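# Close and lock the open short end of a box

## Task

A cardboard box has one short end already shut and locked. Shut and lock the opposite short end too, tucking its corner flaps inside, so that both short ends end up locked, all four walls are upright and the box sits with its bottom flat on the table. Then release it, so that at the end the robot touches neither the box nor any other loose item.

## Robot and tools

Robot: two 6-joint arms, left_arm and right_arm, each with a parallel two-finger gripper. They face each other across a table. All printed positions share one scene frame: origin at the table centre, +z up, table surface at z = +0.020 m, and left_arm's base on the +y side. The names left and right do not refer to image sides. Bases (root link poses in the scene frame): left_arm at (-0.042, +0.538, +0.106) m with quat_wxyz (+0.807, 0, 0, -0.590); right_arm at (-0.019, -0.426, +0.095) m with quat_wxyz (+0.678, 0, 0, +0.735). The gripper fingers extend along the hand's +x axis and close along its y axis. end_effector_position is the point between the pads, roughly 3-4 cm short of the fingertips; at long reach the printed value may be off.

execute_actions takes "actions": a list holding at most one item, or empty. An empty list only reports the current state. A motion item is {"rows": [...], "steps": n}, n from 1 to 15 (default 15); each step lasts 1/30 s. Each row drives one step, and the final row is reused for any remaining steps. A wait item is {"steps": n} with no rows, n up to 300; it returns after n steps counted from the previous result, including your thinking time. Optional "pictures": true/false controls whether camera images (cam_high, cam_low, cam_left_wrist, cam_right_wrist, each 504x504) come back; they come by default. A rejected call sends nothing.

Every row is one flat list of 14 numbers covering both arms, even if one arm stays put: left_arm's six joint targets then its gripper opening, followed by right_arm's six joints and opening. Joint values are absolute target angles in radians, on the same scale as the Joint positions line, not offsets. Column order and ranges per arm: waist -3.054..3.054, shoulder 0.000..3.142, elbow 0.000..2.356, wrist pitch -1.571..1.571, wrist yaw -1.571..1.571, wrist roll -3.142..3.142. Targets more than 0.010 rad beyond a range end (and beyond the current angle) are refused; real stops may sit up to 0.010 rad either way, and a target past a real stop is clipped, reported as "joint sent to its limit" (possibly for an earlier action still running). Opening is a scaled number from -1 to 1: +1 fully open (0.088 m pad gap), empty fingers meet near -0.80, lower values add nothing. Closing fully needs at least about 0.5 s.

Motion limits: each step, a joint's target is kept within a lead of its measured angle (0.211 rad for waist, shoulder, elbow; 0.213 wrist pitch; 0.267 wrist yaw; 0.228 wrist roll), and if the targets would move the hand over 70 mm from where it is, all are pulled back proportionally. So big moves take several calls. Friction may leave a joint short of target, especially at full reach, and tiny changes may not happen; check Joint positions after moves. Between calls the arms keep heading for the last row sent until they settle or a step is HELD.

Result lines: a state line per arm with hand position (m), quat_wxyz and velocities (m/s, rad/s); Joint positions and Joint velocities per arm (six joints, then pad gap in m); grip_measured, the measured opening on the command scale (each gripper offset by up to about 1 mm, and reading up to about 3 mm, or 0.061, narrow when squeezing firmly). To hold something, command about 0.07 below grip_measured; smaller differences grip more gently. Parts thinner than about 3 mm get proportionally less force. Pad force tops out around 34-49 N and can spike at first contact. "joint command not followed" means the clearance check altered or blocked joint targets on some steps; HELD marks steps whose row was partly or wholly not sent. MOTOR HOT appears from 50 °C; at 95 °C an OVER-TEMPERATURE FAULT holds the arm, and if it does not cool within 30-60 s the arm loses power and goes limp, so avoid long loaded holds. A TORQUE FAULT (contact torque reaching a load limit: waist 17.8, shoulder 22, elbow 22, wrist pitch 5.8, wrist yaw 5.78, wrist roll 5.42 N m, held weight included) freezes that arm 10 s and drops the rest of the call. Held parts may be tugged briefly, and loose items may get nudged.

zoom_image: {"camera": one of the four names, "region": [x0, y0, x1, y1]} in pixels of that camera's latest image, origin top-left, at most 504x504; returns a closer view. Wrist cameras follow the URDF link wrist_camera_optical (+z forward, +x image right, +y image down), possibly off by ~24 mm and ~5 degrees.

read_manual: {"section": "licences"} returns URDF licence text only; it does not move anything.

finished_scene: {"scene": number} ends the current scene irreversibly and reports whether the goal holds; call it only after the box is finished and both grippers are clear.

Avoid: the two arms colliding or pressing each other (ends the scene), knocking anything off the table, dropping or slamming parts, shoving the box hard, and faults. Move smoothly, and finish with both hands away from the box.

Each tool is called after "Call:" as name(argument=value, ...) on one line, values as JSON.

## Session

Call:
execute_actions(actions=[])

Scene clock: 0.00 s of 5100.00 s.
left_arm: end_effector_position=(+0.0556, +0.2389, +0.4326) grip_measured=+1.000 end_effector_quat_wxyz=(+0.810, -0.019, -0.024, -0.585) end_effector_velocity=(+0.003, +0.000, -0.003) end_effector_angular_velocity=(+0.013, -0.002, +0.020) | right_arm: end_effector_position=(-0.0415, -0.1116, +0.4141) grip_measured=+1.000 end_effector_quat_wxyz=(+0.682, +0.016, -0.012, +0.731) end_effector_velocity=(+0.001, -0.000, -0.002) end_effector_angular_velocity=(-0.007, -0.008, -0.000)
Joint positions: left_arm=[ 0.004  0.843  0.653  0.253 -0.008 -0.002  0.088] | right_arm=[-0.005  0.845  0.643  0.241  0.007  0.003  0.088]
Joint velocities: left_arm=[-0.002  0.002 -0.002 -0.007 -0.022  0.007  0.   ] | right_arm=[-0.007 -0.002 -0.002 -0.007 -0.007 -0.007  0.   ]
Motor temperatures (°C, as the motors report them): left_arm=[30 30 29 29 29 28] | right_arm=[27 29 31 27 31 30]
Heat: left arm: hottest waist 30 °C (+0.0 °C/min); right arm: hottest elbow 31 °C (+0.0 °C/min).

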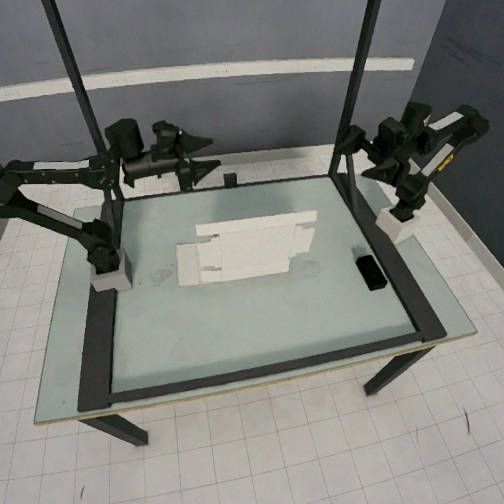

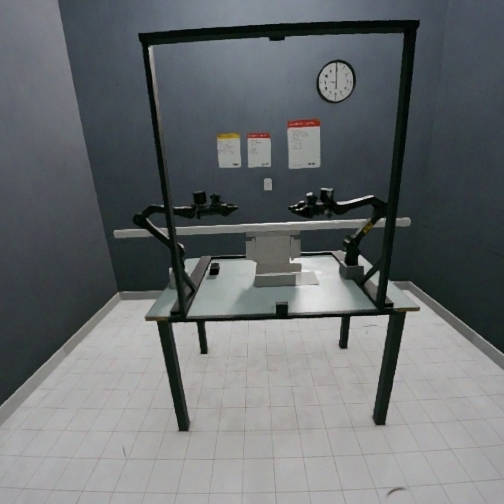

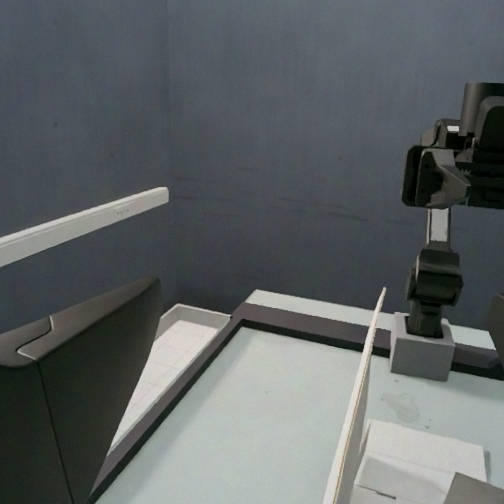

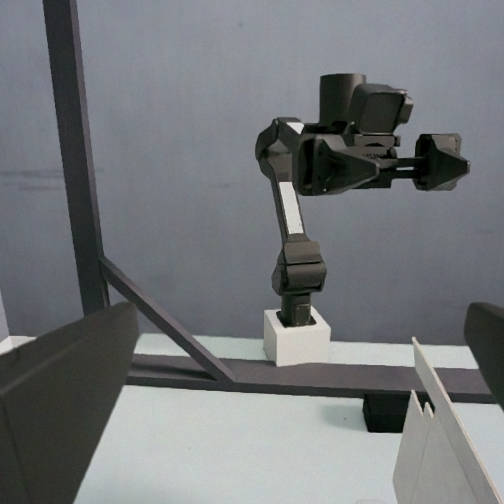

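Call:
zoom_image(camera="cam_high", region=[140, 170, 360, 320])

Call:
zoom_image(camera="cam_low", region=[200, 210, 360, 310])

Region (140, 170, 360, 320) of cam_high's 504x504 image, scaled by 2.291, with more detail than that image has; it fills the top 344 rows of this view, and the rest is white.

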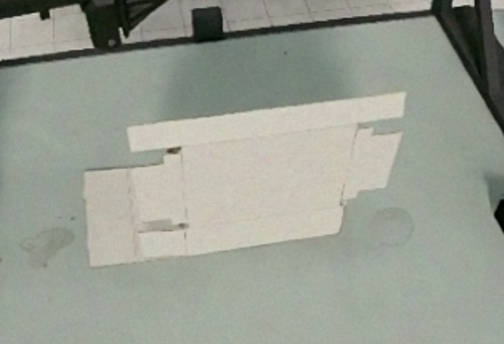

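Region (200, 210, 360, 310) of cam_low's 504x504 image, scaled by 3.150, with more detail than that image has; it fills the top 315 rows of this view, and the rest is white.

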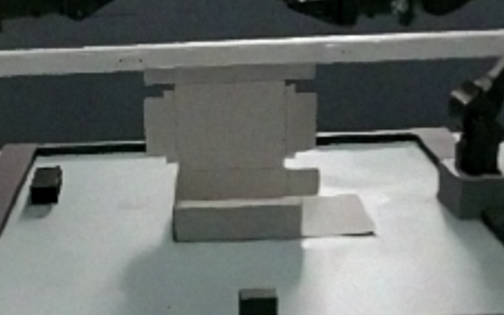

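Call:
execute_actions(actions=[{"rows": [[0.004,0.843,0.653,0.253,0,0,1, 0.0,0.92,0.75,-0.2,0,0,1],[0.004,0.843,0.653,0.253,0,0,1, 0.0,1.0,0.85,-0.6,0,0,1],[0.004,0.843,0.653,0.253,0,0,1, 0.0,1.1,1.0,-1.1,0,0,1]], "steps": 15}], pictures=false)

Call:
execute_actions(actions=[{"steps": 20}])

Scene clock: 9.77 s of 5100.00 s.
left_arm: end_effector_position=(+0.0552, +0.2387, +0.4326) grip_measured=+1.000 end_effector_quat_wxyz=(+0.809, -0.019, -0.024, -0.587) end_effector_velocity=(+0.001, -0.001, -0.007) end_effector_angular_velocity=(+0.028, +0.002, +0.005) | right_arm: end_effector_position=(-0.0417, -0.1152, +0.3217) grip_measured=+1.000 end_effector_quat_wxyz=(+0.637, -0.260, +0.242, +0.684) end_effector_velocity=(+0.019, -0.248, -0.300) end_effector_angular_velocity=(-1.794, -0.150, +0.018)
Joint positions: left_arm=[ 0.004  0.843  0.653  0.253 -0.004 -0.002  0.088] | right_arm=[-0.004  1.092  0.987 -0.622  0.005  0.003  0.088]
Joint velocities: left_arm=[-0.002  0.002 -0.002 -0.022 -0.007  0.007  0.   ] | right_arm=[-0.002  0.046 -0.002 -1.751 -0.007 -0.022  0.   ]
Motor temperatures (°C, as the motors report them): left_arm=[30 31 32 30 29 28] | right_arm=[27 29 33 29 31 30]
Heat: left arm: hottest elbow 32 °C (+12.3 °C/min); right arm: hottest elbow 33 °C (+12.3 °C/min).
Steps of this call (steps 1 to 90: nothing new was sent; then 6.27 s passed at rest; steps 91 to 105: all 15 steps of this action). Readings (joint positions):
91: left_arm=[0.004 0.843 0.653 0.253 -0.008 -0.002] | right_arm=[-0.005 0.852 0.656 0.206 0.007 0.003]
92: left_arm=[0.004 0.843 0.653 0.253 -0.008 -0.002] | right_arm=[-0.005 0.873 0.693 0.135 0.007 0.003]
94: left_arm=[0.004 0.843 0.653 0.253 -0.006 -0.002] | right_arm=[-0.005 0.972 0.805 0.023 0.006 0.003]
98: left_arm=[0.004 0.843 0.653 0.253 -0.005 -0.002] | right_arm=[-0.004 1.081 0.953 -0.213 0.005 0.003]
105: the state above

Scene clock: 10.43 s of 5100.00 s.
left_arm: end_effector_position=(+0.0552, +0.2387, +0.4326) grip_measured=+1.000 end_effector_quat_wxyz=(+0.809, -0.019, -0.024, -0.587) end_effector_velocity=(+0.000, +0.001, +0.001) end_effector_angular_velocity=(-0.005, -0.009, +0.005) | right_arm: end_effector_position=(-0.0353, -0.1988, +0.2629) grip_measured=+1.000 end_effector_quat_wxyz=(+0.562, -0.416, +0.385, +0.603) end_effector_velocity=(+0.001, -0.005, -0.002) end_effector_angular_velocity=(-0.022, +0.003, +0.002)
Joint positions: left_arm=[ 0.004  0.843  0.653  0.253 -0.004 -0.002  0.088] | right_arm=[-0.004  1.095  0.989 -1.097  0.005  0.003  0.088]
Joint velocities: left_arm=[-0.002 -0.002 -0.002  0.007 -0.007  0.007  0.   ] | right_arm=[-0.007 -0.002 -0.002 -0.022 -0.007 -0.007  0.   ]
Motor temperatures (°C, as the motors report them): left_arm=[30 31 32 30 29 28] | right_arm=[27 29 33 29 31 30]
Heat: left arm: hottest elbow 32 °C (+11.5 °C/min); right arm: hottest elbow 33 °C (+11.5 °C/min).
Steps of this call (steps 1 to 20: the robot went on to your last target). Readings (joint positions):
1: left_arm=[0.004 0.843 0.653 0.253 -0.004 -0.002] | right_arm=[-0.004 1.093 0.987 -0.682 0.005 0.003]
2: left_arm=[0.004 0.843 0.653 0.253 -0.004 -0.002] | right_arm=[-0.004 1.094 0.987 -0.741 0.005 0.003]
4: left_arm=[0.004 0.843 0.653 0.253 -0.004 -0.002] | right_arm=[-0.004 1.095 0.987 -0.858 0.005 0.003]
8: left_arm=[0.004 0.843 0.653 0.253 -0.004 -0.002] | right_arm=[-0.004 1.095 0.988 -1.047 0.005 0.003]
20: the state above

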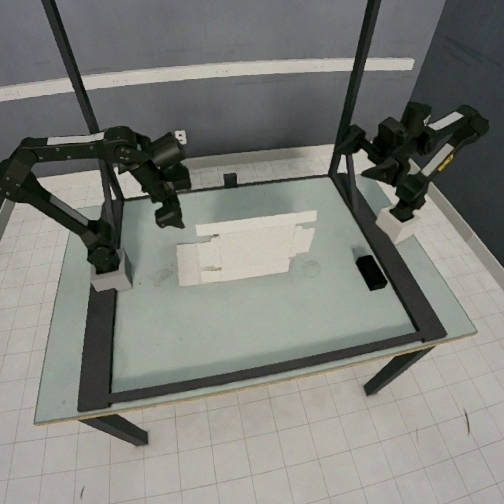

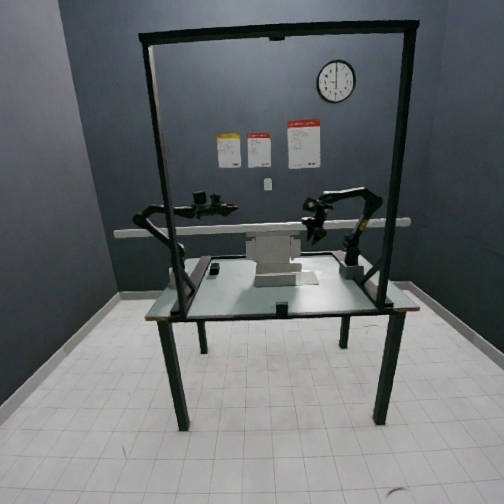

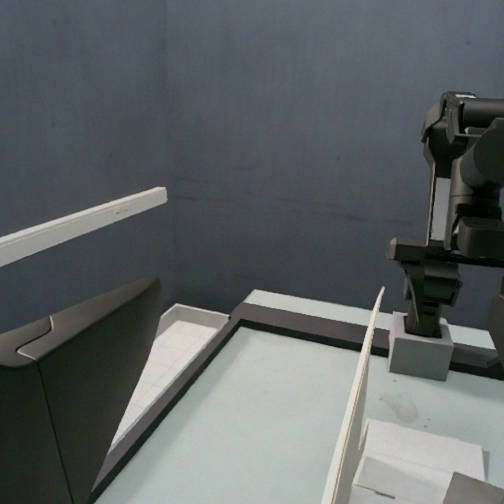

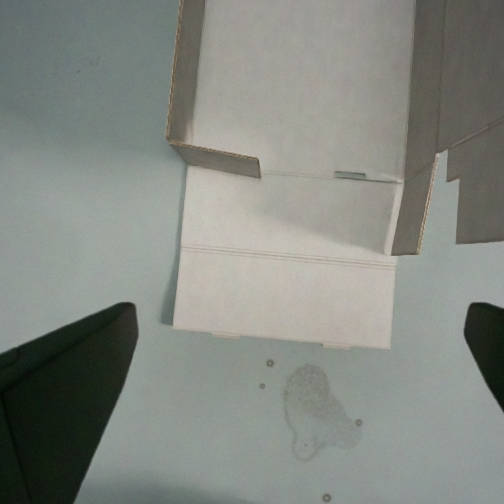

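Call:
zoom_image(camera="cam_low", region=[245, 250, 335, 295])

Call:
zoom_image(camera="cam_right_wrist", region=[150, 100, 504, 370])

Region (245, 250, 335, 295) of cam_low's 504x504 image, scaled by 5.600, with more detail than that image has.

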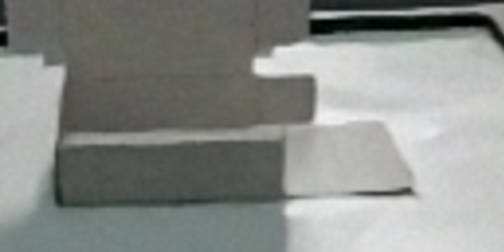

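Region (150, 100, 504, 370) of cam_right_wrist's 504x504 image, scaled by 1.424, with more detail than that image has; it fills the top 384 rows of this view, and the rest is white.

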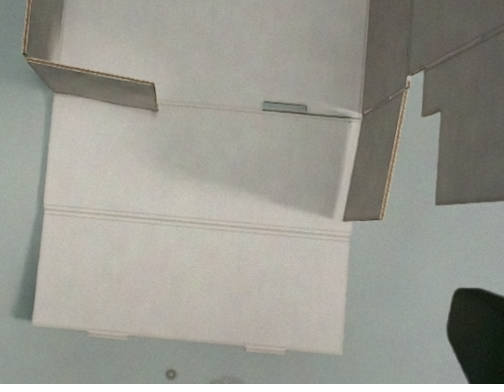

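Call:
execute_actions(actions=[{"rows": [[-0.464,0.843,0.653,0.253,-0.08,-0.1,1, 0.0,1.095,0.989,-1.35,0,3.1,-0.8]], "steps": 15}], pictures=false)

Call:
execute_actions(actions=[{"rows": [[-0.464,1.4,0.91,0.07,-0.08,-0.1,1, -0.48,1.095,0.989,-1.35,0,3.1,-0.8]], "steps": 15}], pictures=false)

Call:
execute_actions(actions=[{"rows": [[-0.464,1.966,1.174,-0.108,-0.08,-0.1,1, -0.48,1.23,0.77,-0.8,0,3.1,-0.8]], "steps": 15}], pictures=false)

Call:
execute_actions(actions=[{"rows": [[-0.464,1.966,1.174,-0.108,-0.08,-0.1,1, -0.48,1.36,0.56,-0.28,0,3.1,-0.8]], "steps": 15}], pictures=false)

Call:
execute_actions(actions=[{"steps": 20}])

Scene clock: 48.03 s of 5100.00 s.
left_arm: end_effector_position=(-0.0777, +0.2256, +0.4326) grip_measured=+1.000 end_effector_quat_wxyz=(+0.678, -0.057, +0.016, -0.733) end_effector_velocity=(-0.003, +0.002, +0.002) end_effector_angular_velocity=(-0.000, +0.024, +0.008) | right_arm: end_effector_position=(-0.0316, -0.2508, +0.2509) grip_measured=-0.676 end_effector_quat_wxyz=(+0.672, -0.214, +0.645, +0.295) end_effector_velocity=(-0.000, -0.005, -0.001) end_effector_angular_velocity=(-0.033, +0.229, -1.841)
Joint positions: left_arm=[-0.459  0.843  0.653  0.253 -0.075 -0.095  0.088] | right_arm=[-0.003  1.095  0.992 -1.347  0.004  0.912  0.006]
Joint velocities: left_arm=[-0.027 -0.007  0.002 -0.007 -0.037 -0.022  0.   ] | right_arm=[-0.002 -0.002 -0.002 -0.022 -0.007  1.853 -0.12 ]
Motor temperatures (°C, as the motors report them): left_arm=[30 31 36 35 30 28] | right_arm=[27 30 37 29 31 30]
Heat: left arm: hottest elbow 36 °C (+7.5 °C/min); right arm: hottest elbow 37 °C (+7.5 °C/min).
Steps of this call (steps 1 to 15: the robot went on to your last target; steps 16 to 90: nothing new was sent; then 34.10 s passed at rest; steps 91 to 105: all 15 steps of this action). Readings (joint positions):
91: left_arm=[-0.010 0.843 0.653 0.253 -0.021 -0.014] | right_arm=[-0.003 1.095 0.990 -1.119 0.004 0.038]
92: left_arm=[-0.062 0.843 0.653 0.253 -0.047 -0.041] | right_arm=[-0.003 1.096 0.994 -1.186 0.004 0.106]
94: left_arm=[-0.184 0.843 0.653 0.253 -0.055 -0.070] | right_arm=[-0.003 1.095 0.992 -1.291 0.004 0.229]
98: left_arm=[-0.399 0.843 0.653 0.253 -0.068 -0.090] | right_arm=[-0.003 1.095 0.992 -1.335 0.004 0.479]
105: the state above

Scene clock: 48.53 s of 5100.00 s.
left_arm: end_effector_position=(-0.0939, +0.1247, +0.3161) grip_measured=+1.000 end_effector_quat_wxyz=(+0.671, +0.134, +0.165, -0.710) end_effector_velocity=(-0.001, -0.004, +0.011) end_effector_angular_velocity=(-0.059, +0.026, +0.013) | right_arm: end_effector_position=(+0.0484, -0.2639, +0.2509) grip_measured=-0.781 end_effector_quat_wxyz=(+0.669, +0.274, +0.664, -0.190) end_effector_velocity=(+0.002, -0.003, -0.000) end_effector_angular_velocity=(+0.087, +0.225, -1.860)
Joint positions: left_arm=[-0.461  1.393  0.9    0.067 -0.077 -0.096  0.088] | right_arm=[-0.473  1.095  0.992 -1.348  0.001  1.849  0.001]
Joint velocities: left_arm=[-0.002 -0.002 -0.007  0.066 -0.007 -0.022  0.   ] | right_arm=[-0.037 -0.002 -0.002 -0.007 -0.022  1.839 -0.   ]
Motor temperatures (°C, as the motors report them): left_arm=[30 31 36 35 30 28] | right_arm=[27 30 37 29 31 30]
Heat: left arm: hottest elbow 36 °C (+7.4 °C/min); right arm: hottest elbow 37 °C (+7.4 °C/min).
Steps of this call (steps 1 to 15: all 15 steps of this action). Readings (joint positions):
1: left_arm=[-0.459 0.865 0.674 0.221 -0.076 -0.095] | right_arm=[-0.022 1.095 0.992 -1.347 -0.008 0.973]
2: left_arm=[-0.460 0.912 0.730 0.168 -0.077 -0.096] | right_arm=[-0.081 1.095 0.992 -1.347 -0.008 1.036]
4: left_arm=[-0.461 1.033 0.833 0.127 -0.077 -0.096] | right_arm=[-0.203 1.095 0.992 -1.347 -0.004 1.163]
8: left_arm=[-0.461 1.239 0.903 0.091 -0.077 -0.096] | right_arm=[-0.414 1.095 0.992 -1.347 0.001 1.414]
15: the state above

Scene clock: 49.03 s of 5100.00 s.
left_arm: end_effector_position=(-0.1016, +0.0742, +0.1471) grip_measured=+1.000 end_effector_quat_wxyz=(+0.626, +0.316, +0.305, -0.644) end_effector_velocity=(+0.003, +0.003, -0.025) end_effector_angular_velocity=(+0.050, -0.009, +0.013) | right_arm: end_effector_position=(+0.0760, -0.1994, +0.1864) grip_measured=-0.781 end_effector_quat_wxyz=(+0.441, +0.604, +0.528, -0.402) end_effector_velocity=(+0.007, +0.018, +0.006) end_effector_angular_velocity=(+0.313, +0.498, -1.778)
Joint positions: left_arm=[-0.461  1.961  1.161 -0.114 -0.078 -0.096  0.088] | right_arm=[-0.476  1.229  0.777 -0.807  0.001  2.785  0.001]
Joint velocities: left_arm=[ 0.002  0.056 -0.002  0.007 -0.007 -0.007  0.   ] | right_arm=[-0.002 -0.002 -0.002  0.095 -0.007  1.868 -0.   ]
Motor temperatures (°C, as the motors report them): left_arm=[30 31 36 35 30 28] | right_arm=[27 30 37 29 31 30]
Heat: left arm: hottest elbow 36 °C (+7.3 °C/min); right arm: hottest elbow 37 °C (+7.3 °C/min).
Steps of this call (steps 1 to 15: all 15 steps of this action). Readings (joint positions):
1: left_arm=[-0.461 1.413 0.921 0.042 -0.077 -0.096] | right_arm=[-0.474 1.107 0.969 -1.323 0.001 1.911]
2: left_arm=[-0.461 1.455 0.979 -0.009 -0.078 -0.096] | right_arm=[-0.475 1.116 0.926 -1.245 0.001 1.970]
4: left_arm=[-0.461 1.571 1.091 -0.049 -0.078 -0.096] | right_arm=[-0.475 1.182 0.843 -1.131 0.001 2.096]
8: left_arm=[-0.461 1.761 1.161 -0.087 -0.078 -0.096] | right_arm=[-0.476 1.230 0.778 -0.907 0.001 2.348]
15: the state above

Scene clock: 49.53 s of 5100.00 s.
left_arm: end_effector_position=(-0.1021, +0.0713, +0.1500) grip_measured=+1.000 end_effector_quat_wxyz=(+0.627, +0.312, +0.302, -0.646) end_effector_velocity=(-0.002, +0.002, -0.001) end_effector_angular_velocity=(+0.009, +0.018, +0.010) | right_arm: end_effector_position=(+0.0902, -0.1653, +0.1320) grip_measured=-0.781 end_effector_quat_wxyz=(+0.302, +0.707, +0.486, -0.416) end_effector_velocity=(+0.012, +0.027, +0.016) end_effector_angular_velocity=(+0.138, -0.068, +0.005)
Joint positions: left_arm=[-0.461  1.961  1.167 -0.108 -0.078 -0.096  0.088] | right_arm=[-0.476  1.358  0.566 -0.288  0.001  3.093  0.001]
Joint velocities: left_arm=[-0.002 -0.002 -0.002 -0.007  0.007 -0.022  0.   ] | right_arm=[ 0.002 -0.002 -0.002  0.154  0.007 -0.007 -0.   ]
Motor temperatures (°C, as the motors report them): left_arm=[30 31 36 35 30 28] | right_arm=[27 30 37 29 31 30]
Heat: left arm: hottest elbow 36 °C (+7.3 °C/min); right arm: hottest elbow 37 °C (+7.3 °C/min).
Steps of this call (steps 1 to 15: all 15 steps of this action). Readings (joint positions):
1: left_arm=[-0.461 1.961 1.161 -0.113 -0.078 -0.096] | right_arm=[-0.476 1.239 0.759 -0.782 0.001 2.843]
2: left_arm=[-0.461 1.961 1.162 -0.110 -0.078 -0.096] | right_arm=[-0.476 1.251 0.720 -0.701 0.001 2.898]
4: left_arm=[-0.461 1.961 1.167 -0.108 -0.078 -0.096] | right_arm=[-0.476 1.310 0.642 -0.598 0.001 3.000]
8: left_arm=[-0.461 1.961 1.167 -0.108 -0.078 -0.096] | right_arm=[-0.476 1.359 0.564 -0.384 0.001 3.074]
15: the state above

Scene clock: 50.20 s of 5100.00 s.
left_arm: end_effector_position=(-0.1021, +0.0713, +0.1500) grip_measured=+1.000 end_effector_quat_wxyz=(+0.627, +0.312, +0.302, -0.646) end_effector_velocity=(+0.000, +0.002, -0.001) end_effector_angular_velocity=(+0.006, -0.002, +0.008) | right_arm: end_effector_position=(+0.0906, -0.1643, +0.1325) grip_measured=-0.781 end_effector_quat_wxyz=(+0.301, +0.709, +0.486, -0.414) end_effector_velocity=(-0.000, -0.005, -0.002) end_effector_angular_velocity=(-0.024, -0.001, +0.000)
Joint positions: left_arm=[-0.461  1.961  1.167 -0.108 -0.078 -0.096  0.088] | right_arm=[-0.476  1.358  0.566 -0.282  0.001  3.094  0.001]
Joint velocities: left_arm=[-0.002 -0.002 -0.002 -0.007 -0.007 -0.007  0.   ] | right_arm=[-0.002 -0.002 -0.002 -0.022  0.007 -0.007 -0.   ]
Motor temperatures (°C, as the motors report them): left_arm=[30 32 36 35 30 28] | right_arm=[27 30 37 29 31 30]
Heat: left arm: hottest elbow 36 °C (+7.2 °C/min); right arm: hottest elbow 37 °C (+7.2 °C/min).
Steps of this call (steps 1 to 15: the robot went on to your last target; steps 16 to 20: nothing new was sent). Readings (joint positions):
1: left_arm=[-0.461 1.961 1.167 -0.108 -0.078 -0.096] | right_arm=[-0.476 1.358 0.566 -0.284 0.001 3.093]
2: left_arm=[-0.461 1.961 1.167 -0.108 -0.078 -0.096] | right_arm=[-0.476 1.358 0.566 -0.284 0.001 3.094]
4: left_arm=[-0.461 1.961 1.167 -0.108 -0.078 -0.096] | right_arm=[-0.476 1.358 0.566 -0.284 0.001 3.094]
8: left_arm=[-0.461 1.961 1.167 -0.108 -0.078 -0.096] | right_arm=[-0.476 1.358 0.566 -0.282 0.001 3.094]
20: the state above
All arms were judged still, so your last target was given up. Only a new action makes them travel on or press farther. Fingers that are still opening or closing keep moving.

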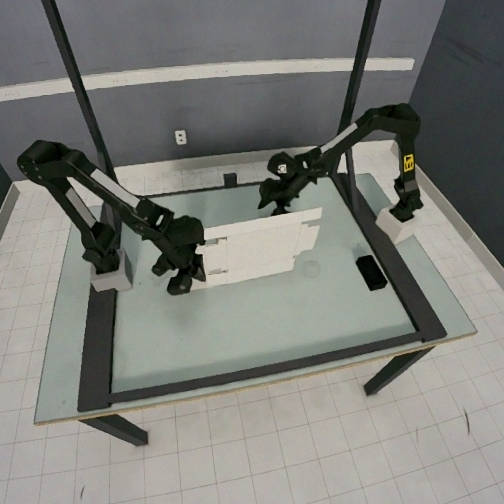

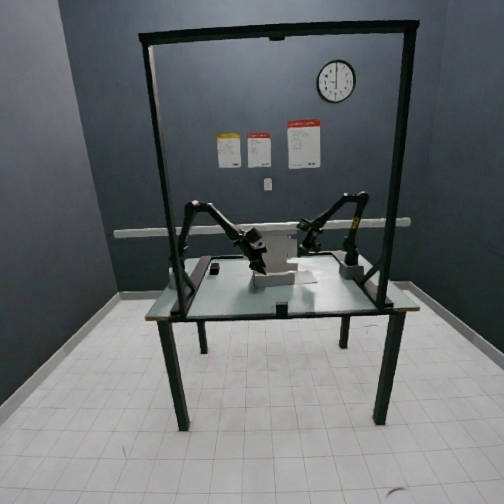

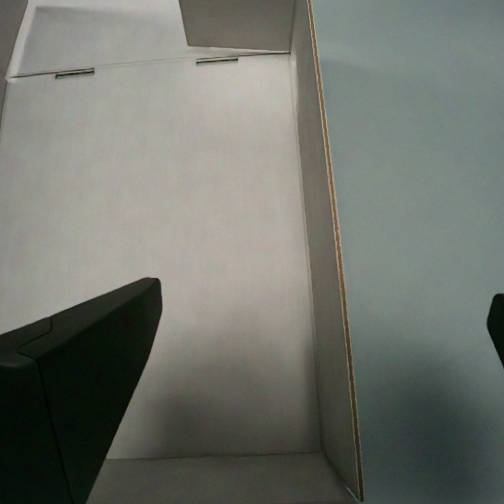

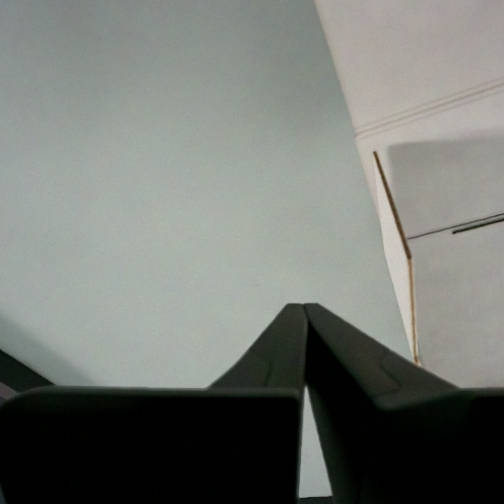

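Call:
execute_actions(actions=[{"rows": [[-0.475,2.05,1.2,-0.05,-0.08,-0.1,1, -0.48,1.36,0.56,-0.28,0,3.1,-0.8],[-0.475,2.05,1.2,-0.05,-0.08,-0.1,1, -0.48,1.36,0.56,-0.28,0,3.1,-0.8],[-0.48,2.1,1.21,0.0,-0.08,-0.1,1, -0.48,1.36,0.56,-0.28,0,3.1,-0.8],[-0.48,2.1,1.21,0.0,-0.08,-0.1,1, -0.48,1.36,0.56,-0.28,0,3.1,-0.8],[-0.48,2.17,1.225,0.05,-0.08,-0.1,1, -0.48,1.36,0.56,-0.28,0,3.1,-0.8],[-0.48,2.17,1.225,0.05,-0.08,-0.1,1, -0.48,1.36,0.56,-0.28,0,3.1,-0.8],[-0.482,2.239,1.243,0.10,-0.08,-0.1,1, -0.48,1.36,0.56,-0.28,0,3.1,-0.8]], "steps": 15}], pictures=false)

Call:
execute_actions(actions=[{"steps": 10}])

Scene clock: 54.97 s of 5100.00 s.
left_arm: end_effector_position=(-0.1162, +0.0446, +0.0721) grip_measured=+1.000 end_effector_quat_wxyz=(+0.620, +0.317, +0.301, -0.651) end_effector_velocity=(-0.009, -0.039, +0.036) end_effector_angular_velocity=(-0.157, +0.035, +0.014) | right_arm: end_effector_position=(+0.0906, -0.1643, +0.1325) grip_measured=-0.781 end_effector_quat_wxyz=(+0.301, +0.709, +0.486, -0.414) end_effector_velocity=(-0.001, -0.002, -0.002) end_effector_angular_velocity=(-0.010, +0.007, +0.007)
Joint positions: left_arm=[-0.481  2.231  1.229  0.093 -0.078 -0.096  0.088] | right_arm=[-0.476  1.358  0.566 -0.282  0.001  3.094  0.001]
Joint velocities: left_arm=[-0.007 -0.002  0.076  0.081 -0.007 -0.022  0.   ] | right_arm=[-0.002  0.002 -0.002 -0.007 -0.007 -0.007 -0.   ]
Motor temperatures (°C, as the motors report them): left_arm=[30 33 37 35 30 28] | right_arm=[27 30 37 29 31 30]
Heat: left arm: hottest elbow 37 °C (+7.6 °C/min); right arm: hottest elbow 37 °C (+6.5 °C/min).
Steps of this call (steps 1 to 90: nothing new was sent; then 1.27 s passed at rest; steps 91 to 105: all 15 steps of this action). Readings (joint positions):
91: left_arm=[-0.462 1.968 1.168 -0.105 -0.078 -0.096] | right_arm=[-0.476 1.358 0.566 -0.282 0.001 3.094]
92: left_arm=[-0.463 1.982 1.175 -0.086 -0.078 -0.096] | right_arm=[-0.476 1.358 0.566 -0.282 0.001 3.094]
94: left_arm=[-0.469 2.028 1.195 -0.039 -0.078 -0.096] | right_arm=[-0.476 1.358 0.566 -0.282 0.001 3.094]
98: left_arm=[-0.479 2.154 1.222 0.051 -0.078 -0.096] | right_arm=[-0.476 1.358 0.566 -0.282 0.001 3.094]
105: the state above

Scene clock: 55.30 s of 5100.00 s.
left_arm: end_effector_position=(-0.1167, +0.0418, +0.0746) grip_measured=+1.000 end_effector_quat_wxyz=(+0.622, +0.314, +0.298, -0.653) end_effector_velocity=(+0.003, +0.004, -0.002) end_effector_angular_velocity=(+0.019, -0.016, +0.017) | right_arm: end_effector_position=(+0.0906, -0.1643, +0.1325) grip_measured=-0.781 end_effector_quat_wxyz=(+0.301, +0.709, +0.486, -0.414) end_effector_velocity=(+0.001, -0.001, +0.001) end_effector_angular_velocity=(-0.009, -0.015, +0.013)
Joint positions: left_arm=[-0.481  2.231  1.235  0.098 -0.078 -0.096  0.088] | right_arm=[-0.476  1.358  0.566 -0.282  0.001  3.094  0.001]
Joint velocities: left_arm=[-0.002 -0.002 -0.002 -0.022 -0.022 -0.007  0.   ] | right_arm=[-0.002 -0.002  0.002 -0.007  0.007 -0.022  0.   ]
Motor temperatures (°C, as the motors report them): left_arm=[30 33 37 35 30 28] | right_arm=[27 30 37 29 31 30]
Heat: left arm: hottest elbow 37 °C (+7.6 °C/min); right arm: hottest elbow 37 °C (+6.5 °C/min).
Steps of this call (steps 1 to 10: the robot went on to your last target). Readings (joint positions):
1: left_arm=[-0.481 2.231 1.232 0.096 -0.078 -0.096] | right_arm=[-0.476 1.358 0.566 -0.282 0.001 3.094]
2: left_arm=[-0.481 2.231 1.235 0.098 -0.078 -0.096] | right_arm=[-0.476 1.358 0.566 -0.282 0.001 3.094]
4: left_arm=[-0.481 2.231 1.235 0.098 -0.078 -0.096] | right_arm=[-0.476 1.358 0.566 -0.282 0.001 3.094]
8: left_arm=[-0.481 2.231 1.235 0.098 -0.078 -0.096] | right_arm=[-0.476 1.358 0.566 -0.282 0.001 3.094]
10: the state above

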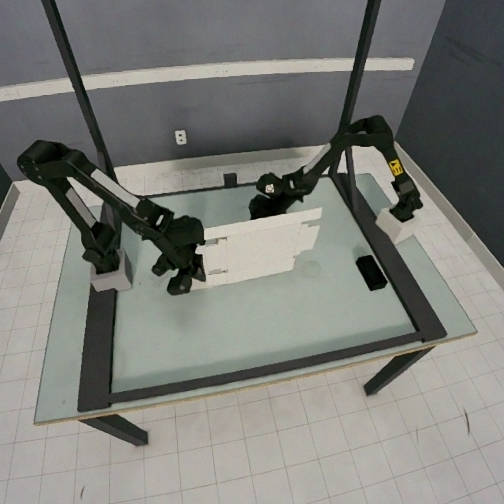

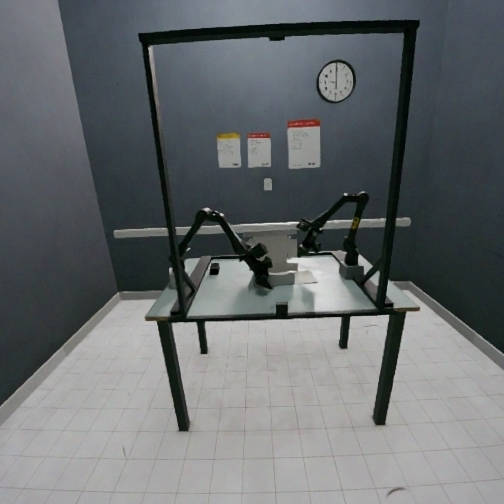

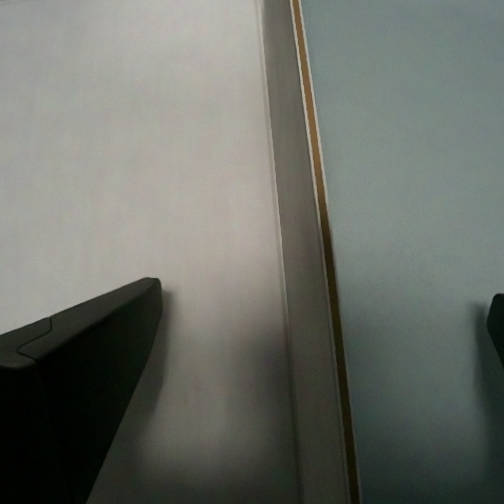

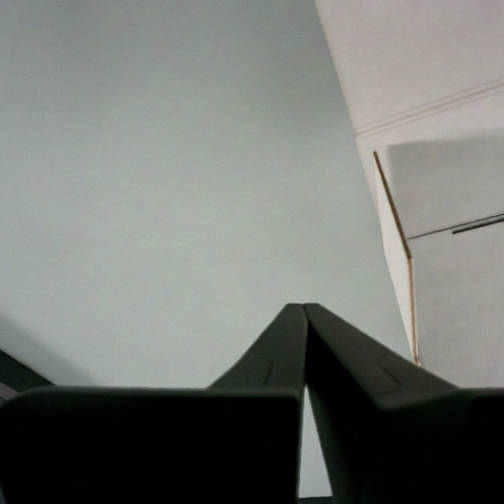

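Call:
execute_actions(actions=[{"rows": [[-0.482,2.239,1.243,0.10,-0.08,-0.1,-0.9, -0.48,1.42,0.45,-0.02,0,3.1,-0.8],[-0.482,2.239,1.243,0.10,-0.08,-0.1,-0.9, -0.48,1.42,0.45,-0.02,0,3.1,-0.8],[-0.482,2.239,1.243,0.10,-0.08,-0.1,-0.9, -0.48,1.42,0.45,-0.02,0,3.1,-0.8],[-0.482,2.239,1.243,0.10,-0.08,-0.1,-0.9, -0.48,1.42,0.45,-0.02,0,3.1,-0.8],[-0.482,2.239,1.243,0.10,-0.08,-0.1,-0.9, -0.48,1.49,0.345,0.23,0,3.1,-0.8],[-0.482,2.239,1.243,0.10,-0.08,-0.1,-0.9, -0.48,1.49,0.345,0.23,0,3.1,-0.8],[-0.482,2.239,1.243,0.10,-0.08,-0.1,-0.9, -0.48,1.49,0.345,0.23,0,3.1,-0.8],[-0.482,2.239,1.243,0.10,-0.08,-0.1,-0.9, -0.48,1.49,0.345,0.23,0,3.1,-0.8],[-0.482,2.239,1.243,0.10,-0.08,-0.1,-0.9, -0.48,1.55,0.24,0.48,0,3.1,-0.8],[-0.482,2.239,1.243,0.10,-0.08,-0.1,-0.9, -0.48,1.55,0.24,0.48,0,3.1,-0.8],[-0.482,2.239,1.243,0.10,-0.08,-0.1,-0.9, -0.48,1.55,0.24,0.48,0,3.1,-0.8],[-0.482,2.239,1.243,0.10,-0.08,-0.1,-0.9, -0.48,1.55,0.24,0.48,0,3.1,-0.8],[-0.482,2.239,1.243,0.10,-0.08,-0.1,-0.9, -0.48,1.618,0.131,0.737,0,3.1,-0.8]], "steps": 15}], pictures=false)

Call:
execute_actions(actions=[{"steps": 15}])

Scene clock: 59.00 s of 5100.00 s.
left_arm: end_effector_position=(-0.1165, +0.0418, +0.0746) grip_measured=-0.688 end_effector_quat_wxyz=(+0.622, +0.314, +0.298, -0.653) end_effector_velocity=(+0.000, +0.002, -0.001) end_effector_angular_velocity=(+0.007, +0.007, +0.019) | right_arm: end_effector_position=(+0.0855, -0.1766, +0.0684) grip_measured=-0.781 end_effector_quat_wxyz=(+0.248, +0.752, +0.512, -0.333) end_effector_velocity=(-0.052, -0.117, -0.104) end_effector_angular_velocity=(+0.182, -0.053, +0.006)
Joint positions: left_arm=[-0.481  2.231  1.235  0.098 -0.079 -0.096  0.005] | right_arm=[-0.476  1.577  0.196  0.524  0.001  3.094  0.001]
Joint velocities: left_arm=[-0.002 -0.002 -0.002 -0.007 -0.007 -0.022 -0.175] | right_arm=[-0.002  0.476 -0.764  1.429 -0.022  0.007  0.   ]
Motor temperatures (°C, as the motors report them): left_arm=[30 34 36 35 30 28] | right_arm=[27 30 36 29 31 30]
Heat: left arm: hottest elbow 36 °C (+6.1 °C/min); right arm: hottest elbow 36 °C (+5.1 °C/min).
Steps of this call (steps 1 to 15: the robot went on to your last target; steps 16 to 90: nothing new was sent; then 0.20 s passed at rest; steps 91 to 105: all 15 steps of this action). Readings (joint positions):
91: left_arm=[-0.481 2.231 1.235 0.098 -0.078 -0.096] | right_arm=[-0.476 1.363 0.552 -0.247 0.001 3.094]
92: left_arm=[-0.481 2.231 1.235 0.098 -0.078 -0.096] | right_arm=[-0.476 1.372 0.527 -0.169 0.001 3.094]
94: left_arm=[-0.481 2.231 1.235 0.098 -0.078 -0.096] | right_arm=[-0.476 1.397 0.491 -0.097 0.001 3.094]
98: left_arm=[-0.481 2.231 1.235 0.098 -0.078 -0.096] | right_arm=[-0.476 1.466 0.382 0.117 0.001 3.094]
105: the state above

Scene clock: 59.50 s of 5100.00 s.
left_arm: end_effector_position=(-0.1166, +0.0401, +0.0761) grip_measured=-0.781 end_effector_quat_wxyz=(+0.624, +0.310, +0.296, -0.653) end_effector_velocity=(+0.000, +0.003, -0.002) end_effector_angular_velocity=(+0.011, -0.012, -0.004) | right_arm: end_effector_position=(+0.0878, -0.1712, +0.0773) grip_measured=-0.781 end_effector_quat_wxyz=(+0.219, +0.771, +0.524, -0.288) end_effector_velocity=(-0.001, -0.001, -0.001) end_effector_angular_velocity=(+0.002, +0.010, -0.002)
Joint positions: left_arm=[-0.481  2.231  1.238  0.101 -0.081 -0.099  0.001] | right_arm=[-0.476  1.611  0.138  0.734  0.001  3.094  0.001]
Joint velocities: left_arm=[-0.002 -0.002 -0.007 -0.007 -0.007  0.007 -0.   ] | right_arm=[-0.002  0.007 -0.002  0.007 -0.007  0.007 -0.   ]
Motor temperatures (°C, as the motors report them): left_arm=[30 35 36 35 30 28] | right_arm=[27 30 36 29 31 30]
Heat: left arm: hottest elbow 36 °C (+6.1 °C/min); right arm: hottest elbow 36 °C (+5.0 °C/min).
Steps of this call (steps 1 to 15: the robot went on to your last target). Readings (joint positions):
1: left_arm=[-0.481 2.231 1.235 0.098 -0.084 -0.102] | right_arm=[-0.476 1.591 0.172 0.576 0.001 3.094]
2: left_arm=[-0.480 2.231 1.236 0.101 -0.083 -0.097] | right_arm=[-0.476 1.602 0.153 0.624 0.001 3.094]
4: left_arm=[-0.482 2.231 1.238 0.102 -0.081 -0.099] | right_arm=[-0.476 1.609 0.141 0.686 0.001 3.094]
8: left_arm=[-0.481 2.231 1.238 0.101 -0.081 -0.099] | right_arm=[-0.476 1.610 0.140 0.725 0.001 3.094]
15: the state above

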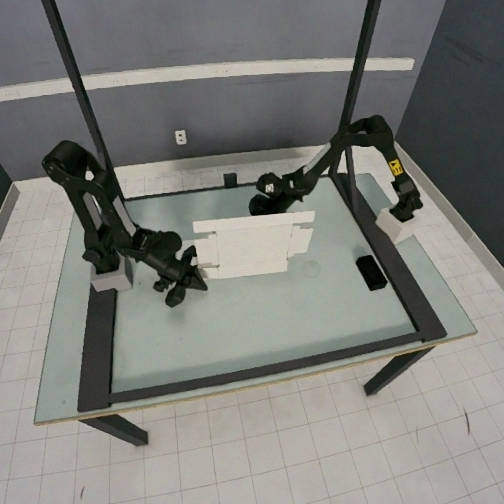

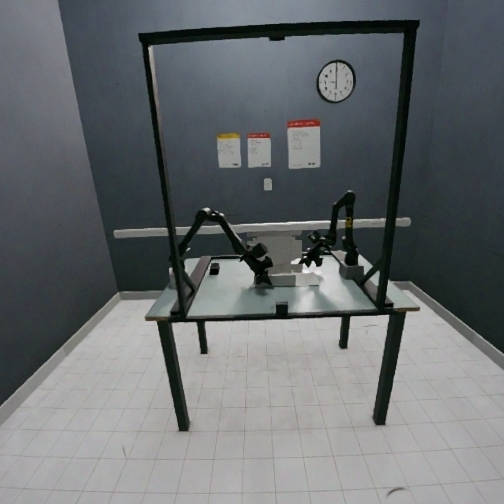

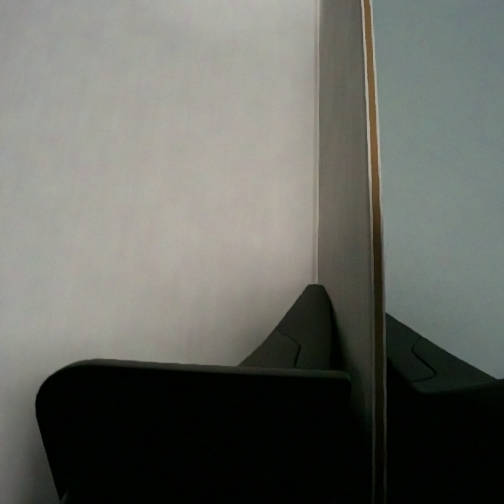

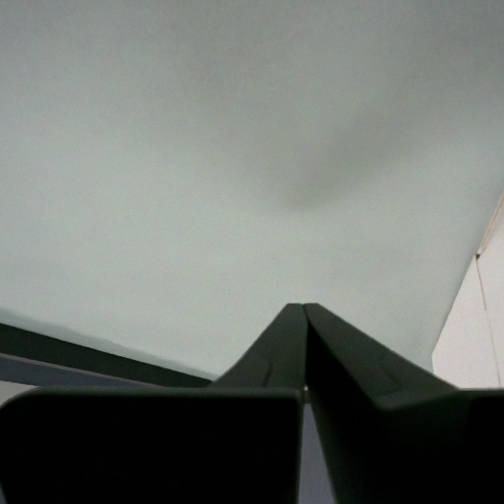

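Call:
execute_actions(actions=[{"rows": [[-0.482,2.239,1.243,0.10,-0.08,-0.1,-0.9, -0.45,1.618,0.131,0.737,0,3.1,-0.8],[-0.482,2.239,1.243,0.10,-0.08,-0.1,-0.9, -0.43,1.618,0.131,0.737,0,3.1,-0.8],[-0.482,2.239,1.243,0.10,-0.08,-0.1,-0.9, -0.41,1.618,0.131,0.737,0,3.1,-0.8],[-0.482,2.239,1.243,0.10,-0.08,-0.1,-0.9, -0.39,1.618,0.131,0.737,0,3.1,-0.8],[-0.482,2.239,1.243,0.10,-0.08,-0.1,-0.9, -0.37,1.618,0.131,0.737,0,3.1,-0.8],[-0.482,2.239,1.243,0.10,-0.08,-0.1,-0.9, -0.35,1.618,0.131,0.737,0,3.1,-0.8],[-0.482,2.239,1.243,0.10,-0.08,-0.1,-0.9, -0.33,1.618,0.131,0.737,0,3.1,-0.8],[-0.482,2.239,1.243,0.10,-0.08,-0.1,-0.9, -0.31,1.618,0.131,0.737,0,3.1,-0.8],[-0.482,2.239,1.243,0.10,-0.08,-0.1,-0.9, -0.29,1.618,0.131,0.737,0,3.1,-0.8],[-0.482,2.239,1.243,0.10,-0.08,-0.1,-0.9, -0.27,1.618,0.131,0.737,0,3.1,-0.8],[-0.482,2.239,1.243,0.10,-0.08,-0.1,-0.9, -0.25,1.618,0.131,0.737,0,3.1,-0.8]], "steps": 15}], pictures=false)

Call:
execute_actions(actions=[{"steps": 8}])

Call:
zoom_image(camera="cam_high", region=[130, 190, 330, 320])

Call:
zoom_image(camera="cam_low", region=[235, 225, 345, 295])

Scene clock: 65.30 s of 5100.00 s.
left_arm: end_effector_position=(-0.1244, +0.0420, +0.0755) grip_measured=-0.781 end_effector_quat_wxyz=(+0.617, +0.313, +0.296, -0.659) end_effector_velocity=(-0.019, +0.005, -0.000) end_effector_angular_velocity=(+0.005, -0.004, -0.016) | right_arm: end_effector_position=(+0.0345, -0.1560, +0.0770) grip_measured=-0.781 end_effector_quat_wxyz=(+0.246, +0.716, +0.597, -0.265) end_effector_velocity=(-0.028, -0.003, -0.007) end_effector_angular_velocity=(-0.036, +0.006, +0.106)
Joint positions: left_arm=[-0.495  2.231  1.238  0.098 -0.074 -0.099  0.001] | right_arm=[-0.272  1.611  0.135  0.738  0.006  3.098  0.001]
Joint velocities: left_arm=[-0.046 -0.002 -0.002 -0.007 -0.022 -0.022 -0.   ] | right_arm=[ 0.095  0.002 -0.012 -0.022 -0.007 -0.007  0.   ]
Motor temperatures (°C, as the motors report them): left_arm=[30 36 36 35 30 28] | right_arm=[27 30 36 30 31 30]
Heat: left arm: hottest shoulder 36 °C (+5.1 °C/min); right arm: hottest elbow 36 °C (+4.0 °C/min).
Steps of this call (steps 1 to 15: the robot went on to your last target; steps 16 to 90: nothing new was sent; then 2.30 s passed at rest; steps 91 to 105: all 15 steps of this action). Readings (joint positions):
91: left_arm=[-0.481 2.231 1.238 0.101 -0.081 -0.099] | right_arm=[-0.475 1.611 0.138 0.735 0.001 3.094]
92: left_arm=[-0.481 2.231 1.238 0.101 -0.081 -0.099] | right_arm=[-0.468 1.611 0.138 0.735 0.001 3.094]
94: left_arm=[-0.481 2.231 1.238 0.101 -0.081 -0.099] | right_arm=[-0.439 1.611 0.138 0.735 0.001 3.095]
98: left_arm=[-0.489 2.231 1.238 0.098 -0.079 -0.099] | right_arm=[-0.375 1.611 0.137 0.738 0.005 3.098]
105: the state above

Scene clock: 65.57 s of 5100.00 s.
left_arm: end_effector_position=(-0.1257, +0.0422, +0.0755) grip_measured=-0.781 end_effector_quat_wxyz=(+0.616, +0.314, +0.296, -0.660) end_effector_velocity=(-0.002, +0.002, -0.001) end_effector_angular_velocity=(+0.006, -0.002, +0.003) | right_arm: end_effector_position=(+0.0328, -0.1558, +0.0769) grip_measured=-0.781 end_effector_quat_wxyz=(+0.247, +0.714, +0.599, -0.264) end_effector_velocity=(-0.002, -0.003, -0.002) end_effector_angular_velocity=(-0.012, +0.002, +0.013)
Joint positions: left_arm=[-0.498  2.231  1.238  0.098 -0.074 -0.099  0.001] | right_arm=[-0.266  1.611  0.134  0.738  0.006  3.098  0.001]
Joint velocities: left_arm=[-0.007 -0.002 -0.002 -0.007 -0.007 -0.007 -0.   ] | right_arm=[ 0.002 -0.002 -0.007 -0.007 -0.007 -0.007 -0.   ]
Motor temperatures (°C, as the motors report them): left_arm=[30 36 36 35 30 28] | right_arm=[27 30 36 30 31 30]
Heat: left arm: hottest shoulder 36 °C (+5.0 °C/min); right arm: hottest elbow 36 °C (+4.0 °C/min).
Steps of this call (steps 1 to 8: the robot went on to your last target). Readings (joint positions):
1: left_arm=[-0.497 2.231 1.238 0.098 -0.074 -0.099] | right_arm=[-0.269 1.611 0.135 0.738 0.006 3.098]
2: left_arm=[-0.497 2.231 1.238 0.098 -0.074 -0.099] | right_arm=[-0.267 1.611 0.135 0.738 0.006 3.098]
4: left_arm=[-0.498 2.231 1.238 0.098 -0.074 -0.099] | right_arm=[-0.266 1.611 0.135 0.738 0.006 3.098]
8: the state above

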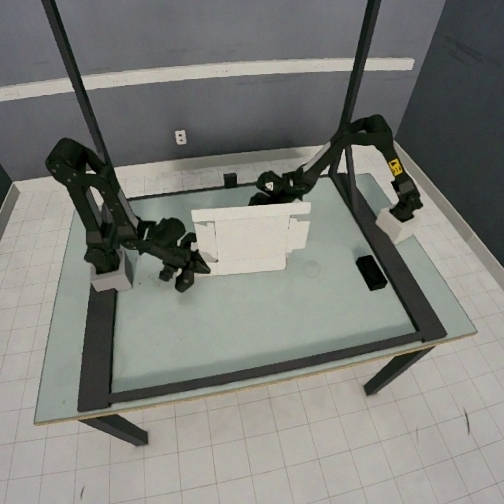

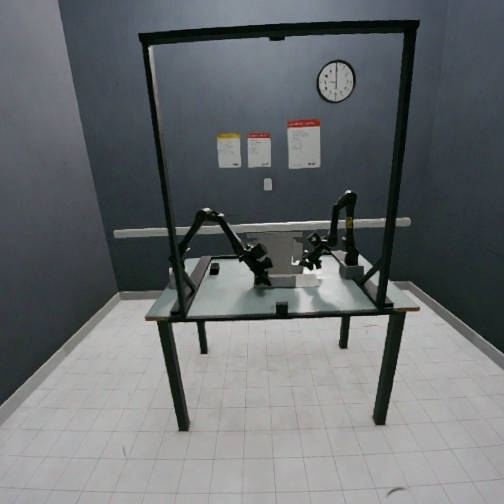

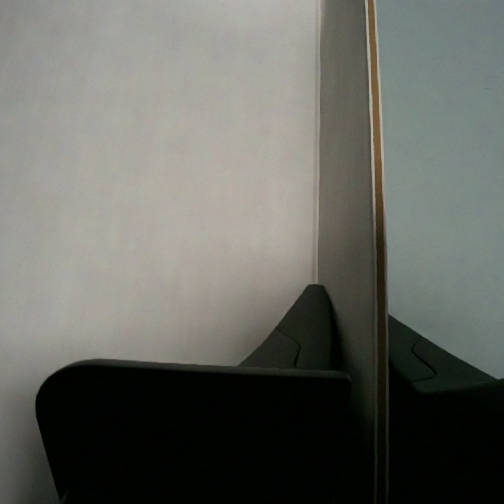

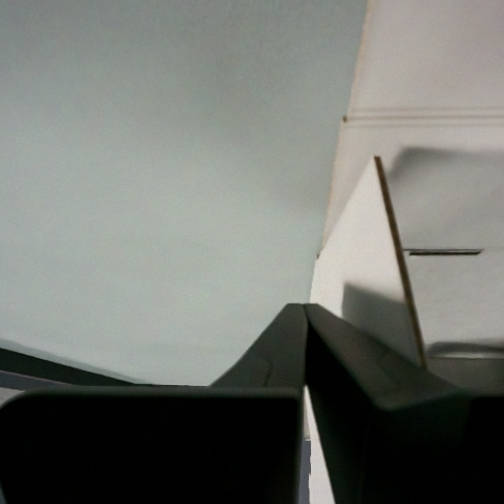

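Region (130, 190, 330, 320) of cam_high's 504x504 image, scaled by 2.520, with more detail than that image has; it fills the top 328 rows of this view, and the rest is white.

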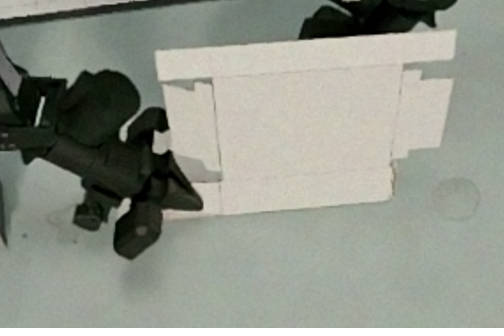

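Region (235, 225, 345, 295) of cam_low's 504x504 image, scaled by 4.582, with more detail than that image has; it fills the top 321 rows of this view, and the rest is white.

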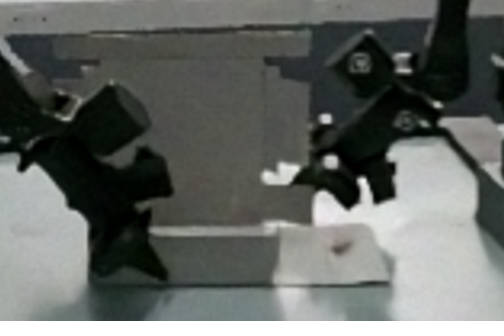

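Call:
execute_actions(actions=[{"rows": [[-0.482,2.239,1.243,0.10,-0.08,-0.1,-0.9, -0.33,1.618,0.131,0.737,0,3.1,-0.8],[-0.482,2.239,1.243,0.10,-0.08,-0.1,-0.9, -0.38,1.618,0.131,0.737,0,3.1,-0.8],[-0.482,2.239,1.243,0.10,-0.08,-0.1,-0.9, -0.43,1.618,0.131,0.737,0,3.1,-0.8],[-0.482,2.239,1.243,0.10,-0.08,-0.1,-0.9, -0.43,1.618,0.131,0.737,0,3.1,-0.8],[-0.482,2.239,1.243,0.10,-0.08,-0.1,-0.9, -0.43,1.618,0.131,0.737,0,3.1,-0.8],[-0.482,2.239,1.243,0.10,-0.08,-0.1,-0.9, -0.43,1.57,0.165,0.58,0,3.1,-0.8],[-0.482,2.239,1.243,0.10,-0.08,-0.1,-0.9, -0.43,1.57,0.165,0.58,0,3.1,-0.8],[-0.482,2.239,1.243,0.10,-0.08,-0.1,-0.9, -0.43,1.57,0.165,0.58,0,3.1,-0.8],[-0.482,2.239,1.243,0.10,-0.08,-0.1,-0.9, -0.42,1.528,0.201,0.427,0,3.1,-0.8]], "steps": 15}], pictures=false)

Call:
execute_actions(actions=[{"steps": 10}])

Call:
zoom_image(camera="cam_high", region=[130, 190, 330, 320])

Scene clock: 79.80 s of 5100.00 s.
left_arm: end_effector_position=(-0.1187, +0.0409, +0.0757) grip_measured=-0.781 end_effector_quat_wxyz=(+0.621, +0.312, +0.297, -0.655) end_effector_velocity=(-0.000, +0.000, +0.002) end_effector_angular_velocity=(-0.008, +0.000, +0.008) | right_arm: end_effector_position=(+0.0677, -0.1809, +0.0653) grip_measured=-0.781 end_effector_quat_wxyz=(+0.268, +0.729, +0.527, -0.344) end_effector_velocity=(+0.002, +0.000, +0.005) end_effector_angular_velocity=(-0.050, +0.026, -0.024)
Joint positions: left_arm=[-0.485  2.231  1.238  0.099 -0.077 -0.099  0.001] | right_arm=[-0.419  1.539  0.191  0.446  0.001  3.098  0.001]
Joint velocities: left_arm=[-0.002 -0.007 -0.007  0.007 -0.007 -0.007  0.   ] | right_arm=[-0.002 -0.056  0.056 -0.168  0.007  0.022 -0.   ]
Motor temperatures (°C, as the motors report them): left_arm=[30 39 36 35 30 28] | right_arm=[27 30 35 31 31 30]
Heat: left arm: hottest shoulder 39 °C (+6.1 °C/min); right arm: hottest elbow 35 °C (+1.0 °C/min).
Steps of this call (steps 1 to 15: the robot went on to your last target; steps 16 to 90: nothing new was sent; then 10.73 s passed at rest; steps 91 to 105: all 15 steps of this action). Readings (joint positions):
91: left_arm=[-0.498 2.231 1.238 0.098 -0.074 -0.099] | right_arm=[-0.271 1.611 0.134 0.738 0.004 3.098]
92: left_arm=[-0.498 2.231 1.238 0.098 -0.074 -0.099] | right_arm=[-0.292 1.611 0.134 0.738 -0.000 3.098]
94: left_arm=[-0.493 2.231 1.238 0.099 -0.076 -0.099] | right_arm=[-0.359 1.611 0.134 0.738 0.000 3.098]
98: left_arm=[-0.485 2.231 1.238 0.099 -0.077 -0.099] | right_arm=[-0.417 1.592 0.149 0.640 0.001 3.098]
105: the state above

Scene clock: 80.13 s of 5100.00 s.
left_arm: end_effector_position=(-0.1187, +0.0409, +0.0757) grip_measured=-0.781 end_effector_quat_wxyz=(+0.621, +0.312, +0.297, -0.655) end_effector_velocity=(-0.002, +0.004, -0.002) end_effector_angular_velocity=(+0.012, +0.006, +0.014) | right_arm: end_effector_position=(+0.0672, -0.1824, +0.0643) grip_measured=-0.781 end_effector_quat_wxyz=(+0.271, +0.727, +0.526, -0.348) end_effector_velocity=(-0.000, +0.001, +0.001) end_effector_angular_velocity=(+0.004, -0.010, +0.019)
Joint positions: left_arm=[-0.485  2.231  1.238  0.099 -0.077 -0.099  0.001] | right_arm=[-0.419  1.536  0.193  0.429  0.001  3.098  0.001]
Joint velocities: left_arm=[-0.007 -0.002 -0.007 -0.007 -0.007 -0.022 -0.001] | right_arm=[-0.002 -0.002 -0.002  0.007 -0.007 -0.022 -0.   ]
Motor temperatures (°C, as the motors report them): left_arm=[30 39 36 35 30 28] | right_arm=[27 30 35 31 31 30]
Heat: left arm: hottest shoulder 39 °C (+6.0 °C/min); right arm: hottest elbow 35 °C (+1.0 °C/min).
Steps of this call (steps 1 to 10: the robot went on to your last target). Readings (joint positions):
1: left_arm=[-0.485 2.231 1.238 0.099 -0.077 -0.099] | right_arm=[-0.419 1.537 0.192 0.441 0.001 3.098]
2: left_arm=[-0.485 2.231 1.238 0.099 -0.077 -0.099] | right_arm=[-0.419 1.536 0.193 0.437 0.001 3.098]
4: left_arm=[-0.485 2.231 1.238 0.099 -0.077 -0.099] | right_arm=[-0.419 1.536 0.193 0.432 0.001 3.098]
8: left_arm=[-0.485 2.231 1.238 0.099 -0.077 -0.099] | right_arm=[-0.419 1.536 0.193 0.430 0.001 3.098]
10: the state above

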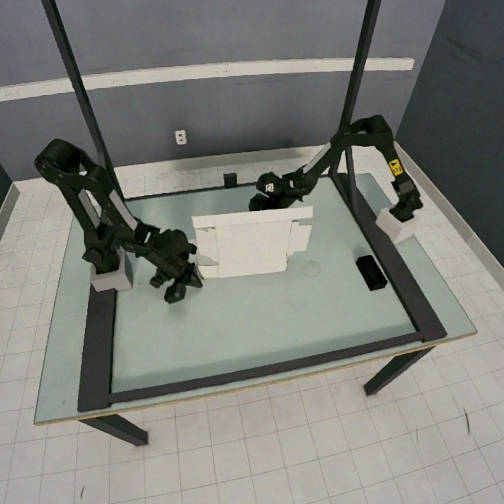

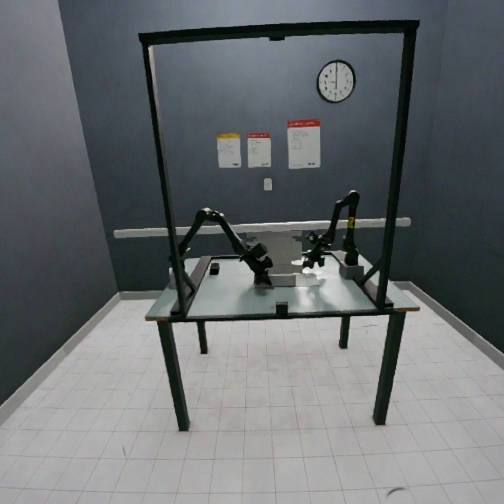

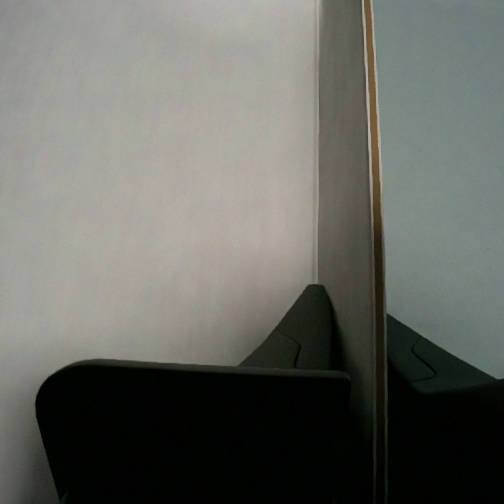

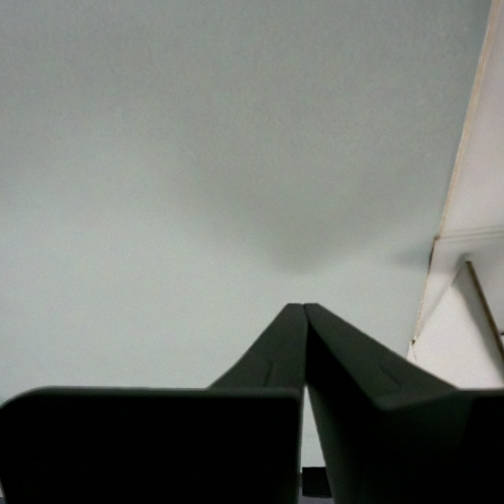

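Region (130, 190, 330, 320) of cam_high's 504x504 image, scaled by 2.520, with more detail than that image has; it fills the top 328 rows of this view, and the rest is white.

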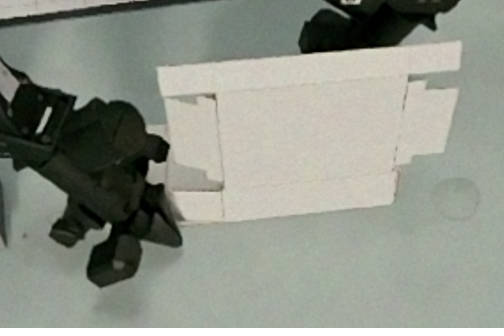

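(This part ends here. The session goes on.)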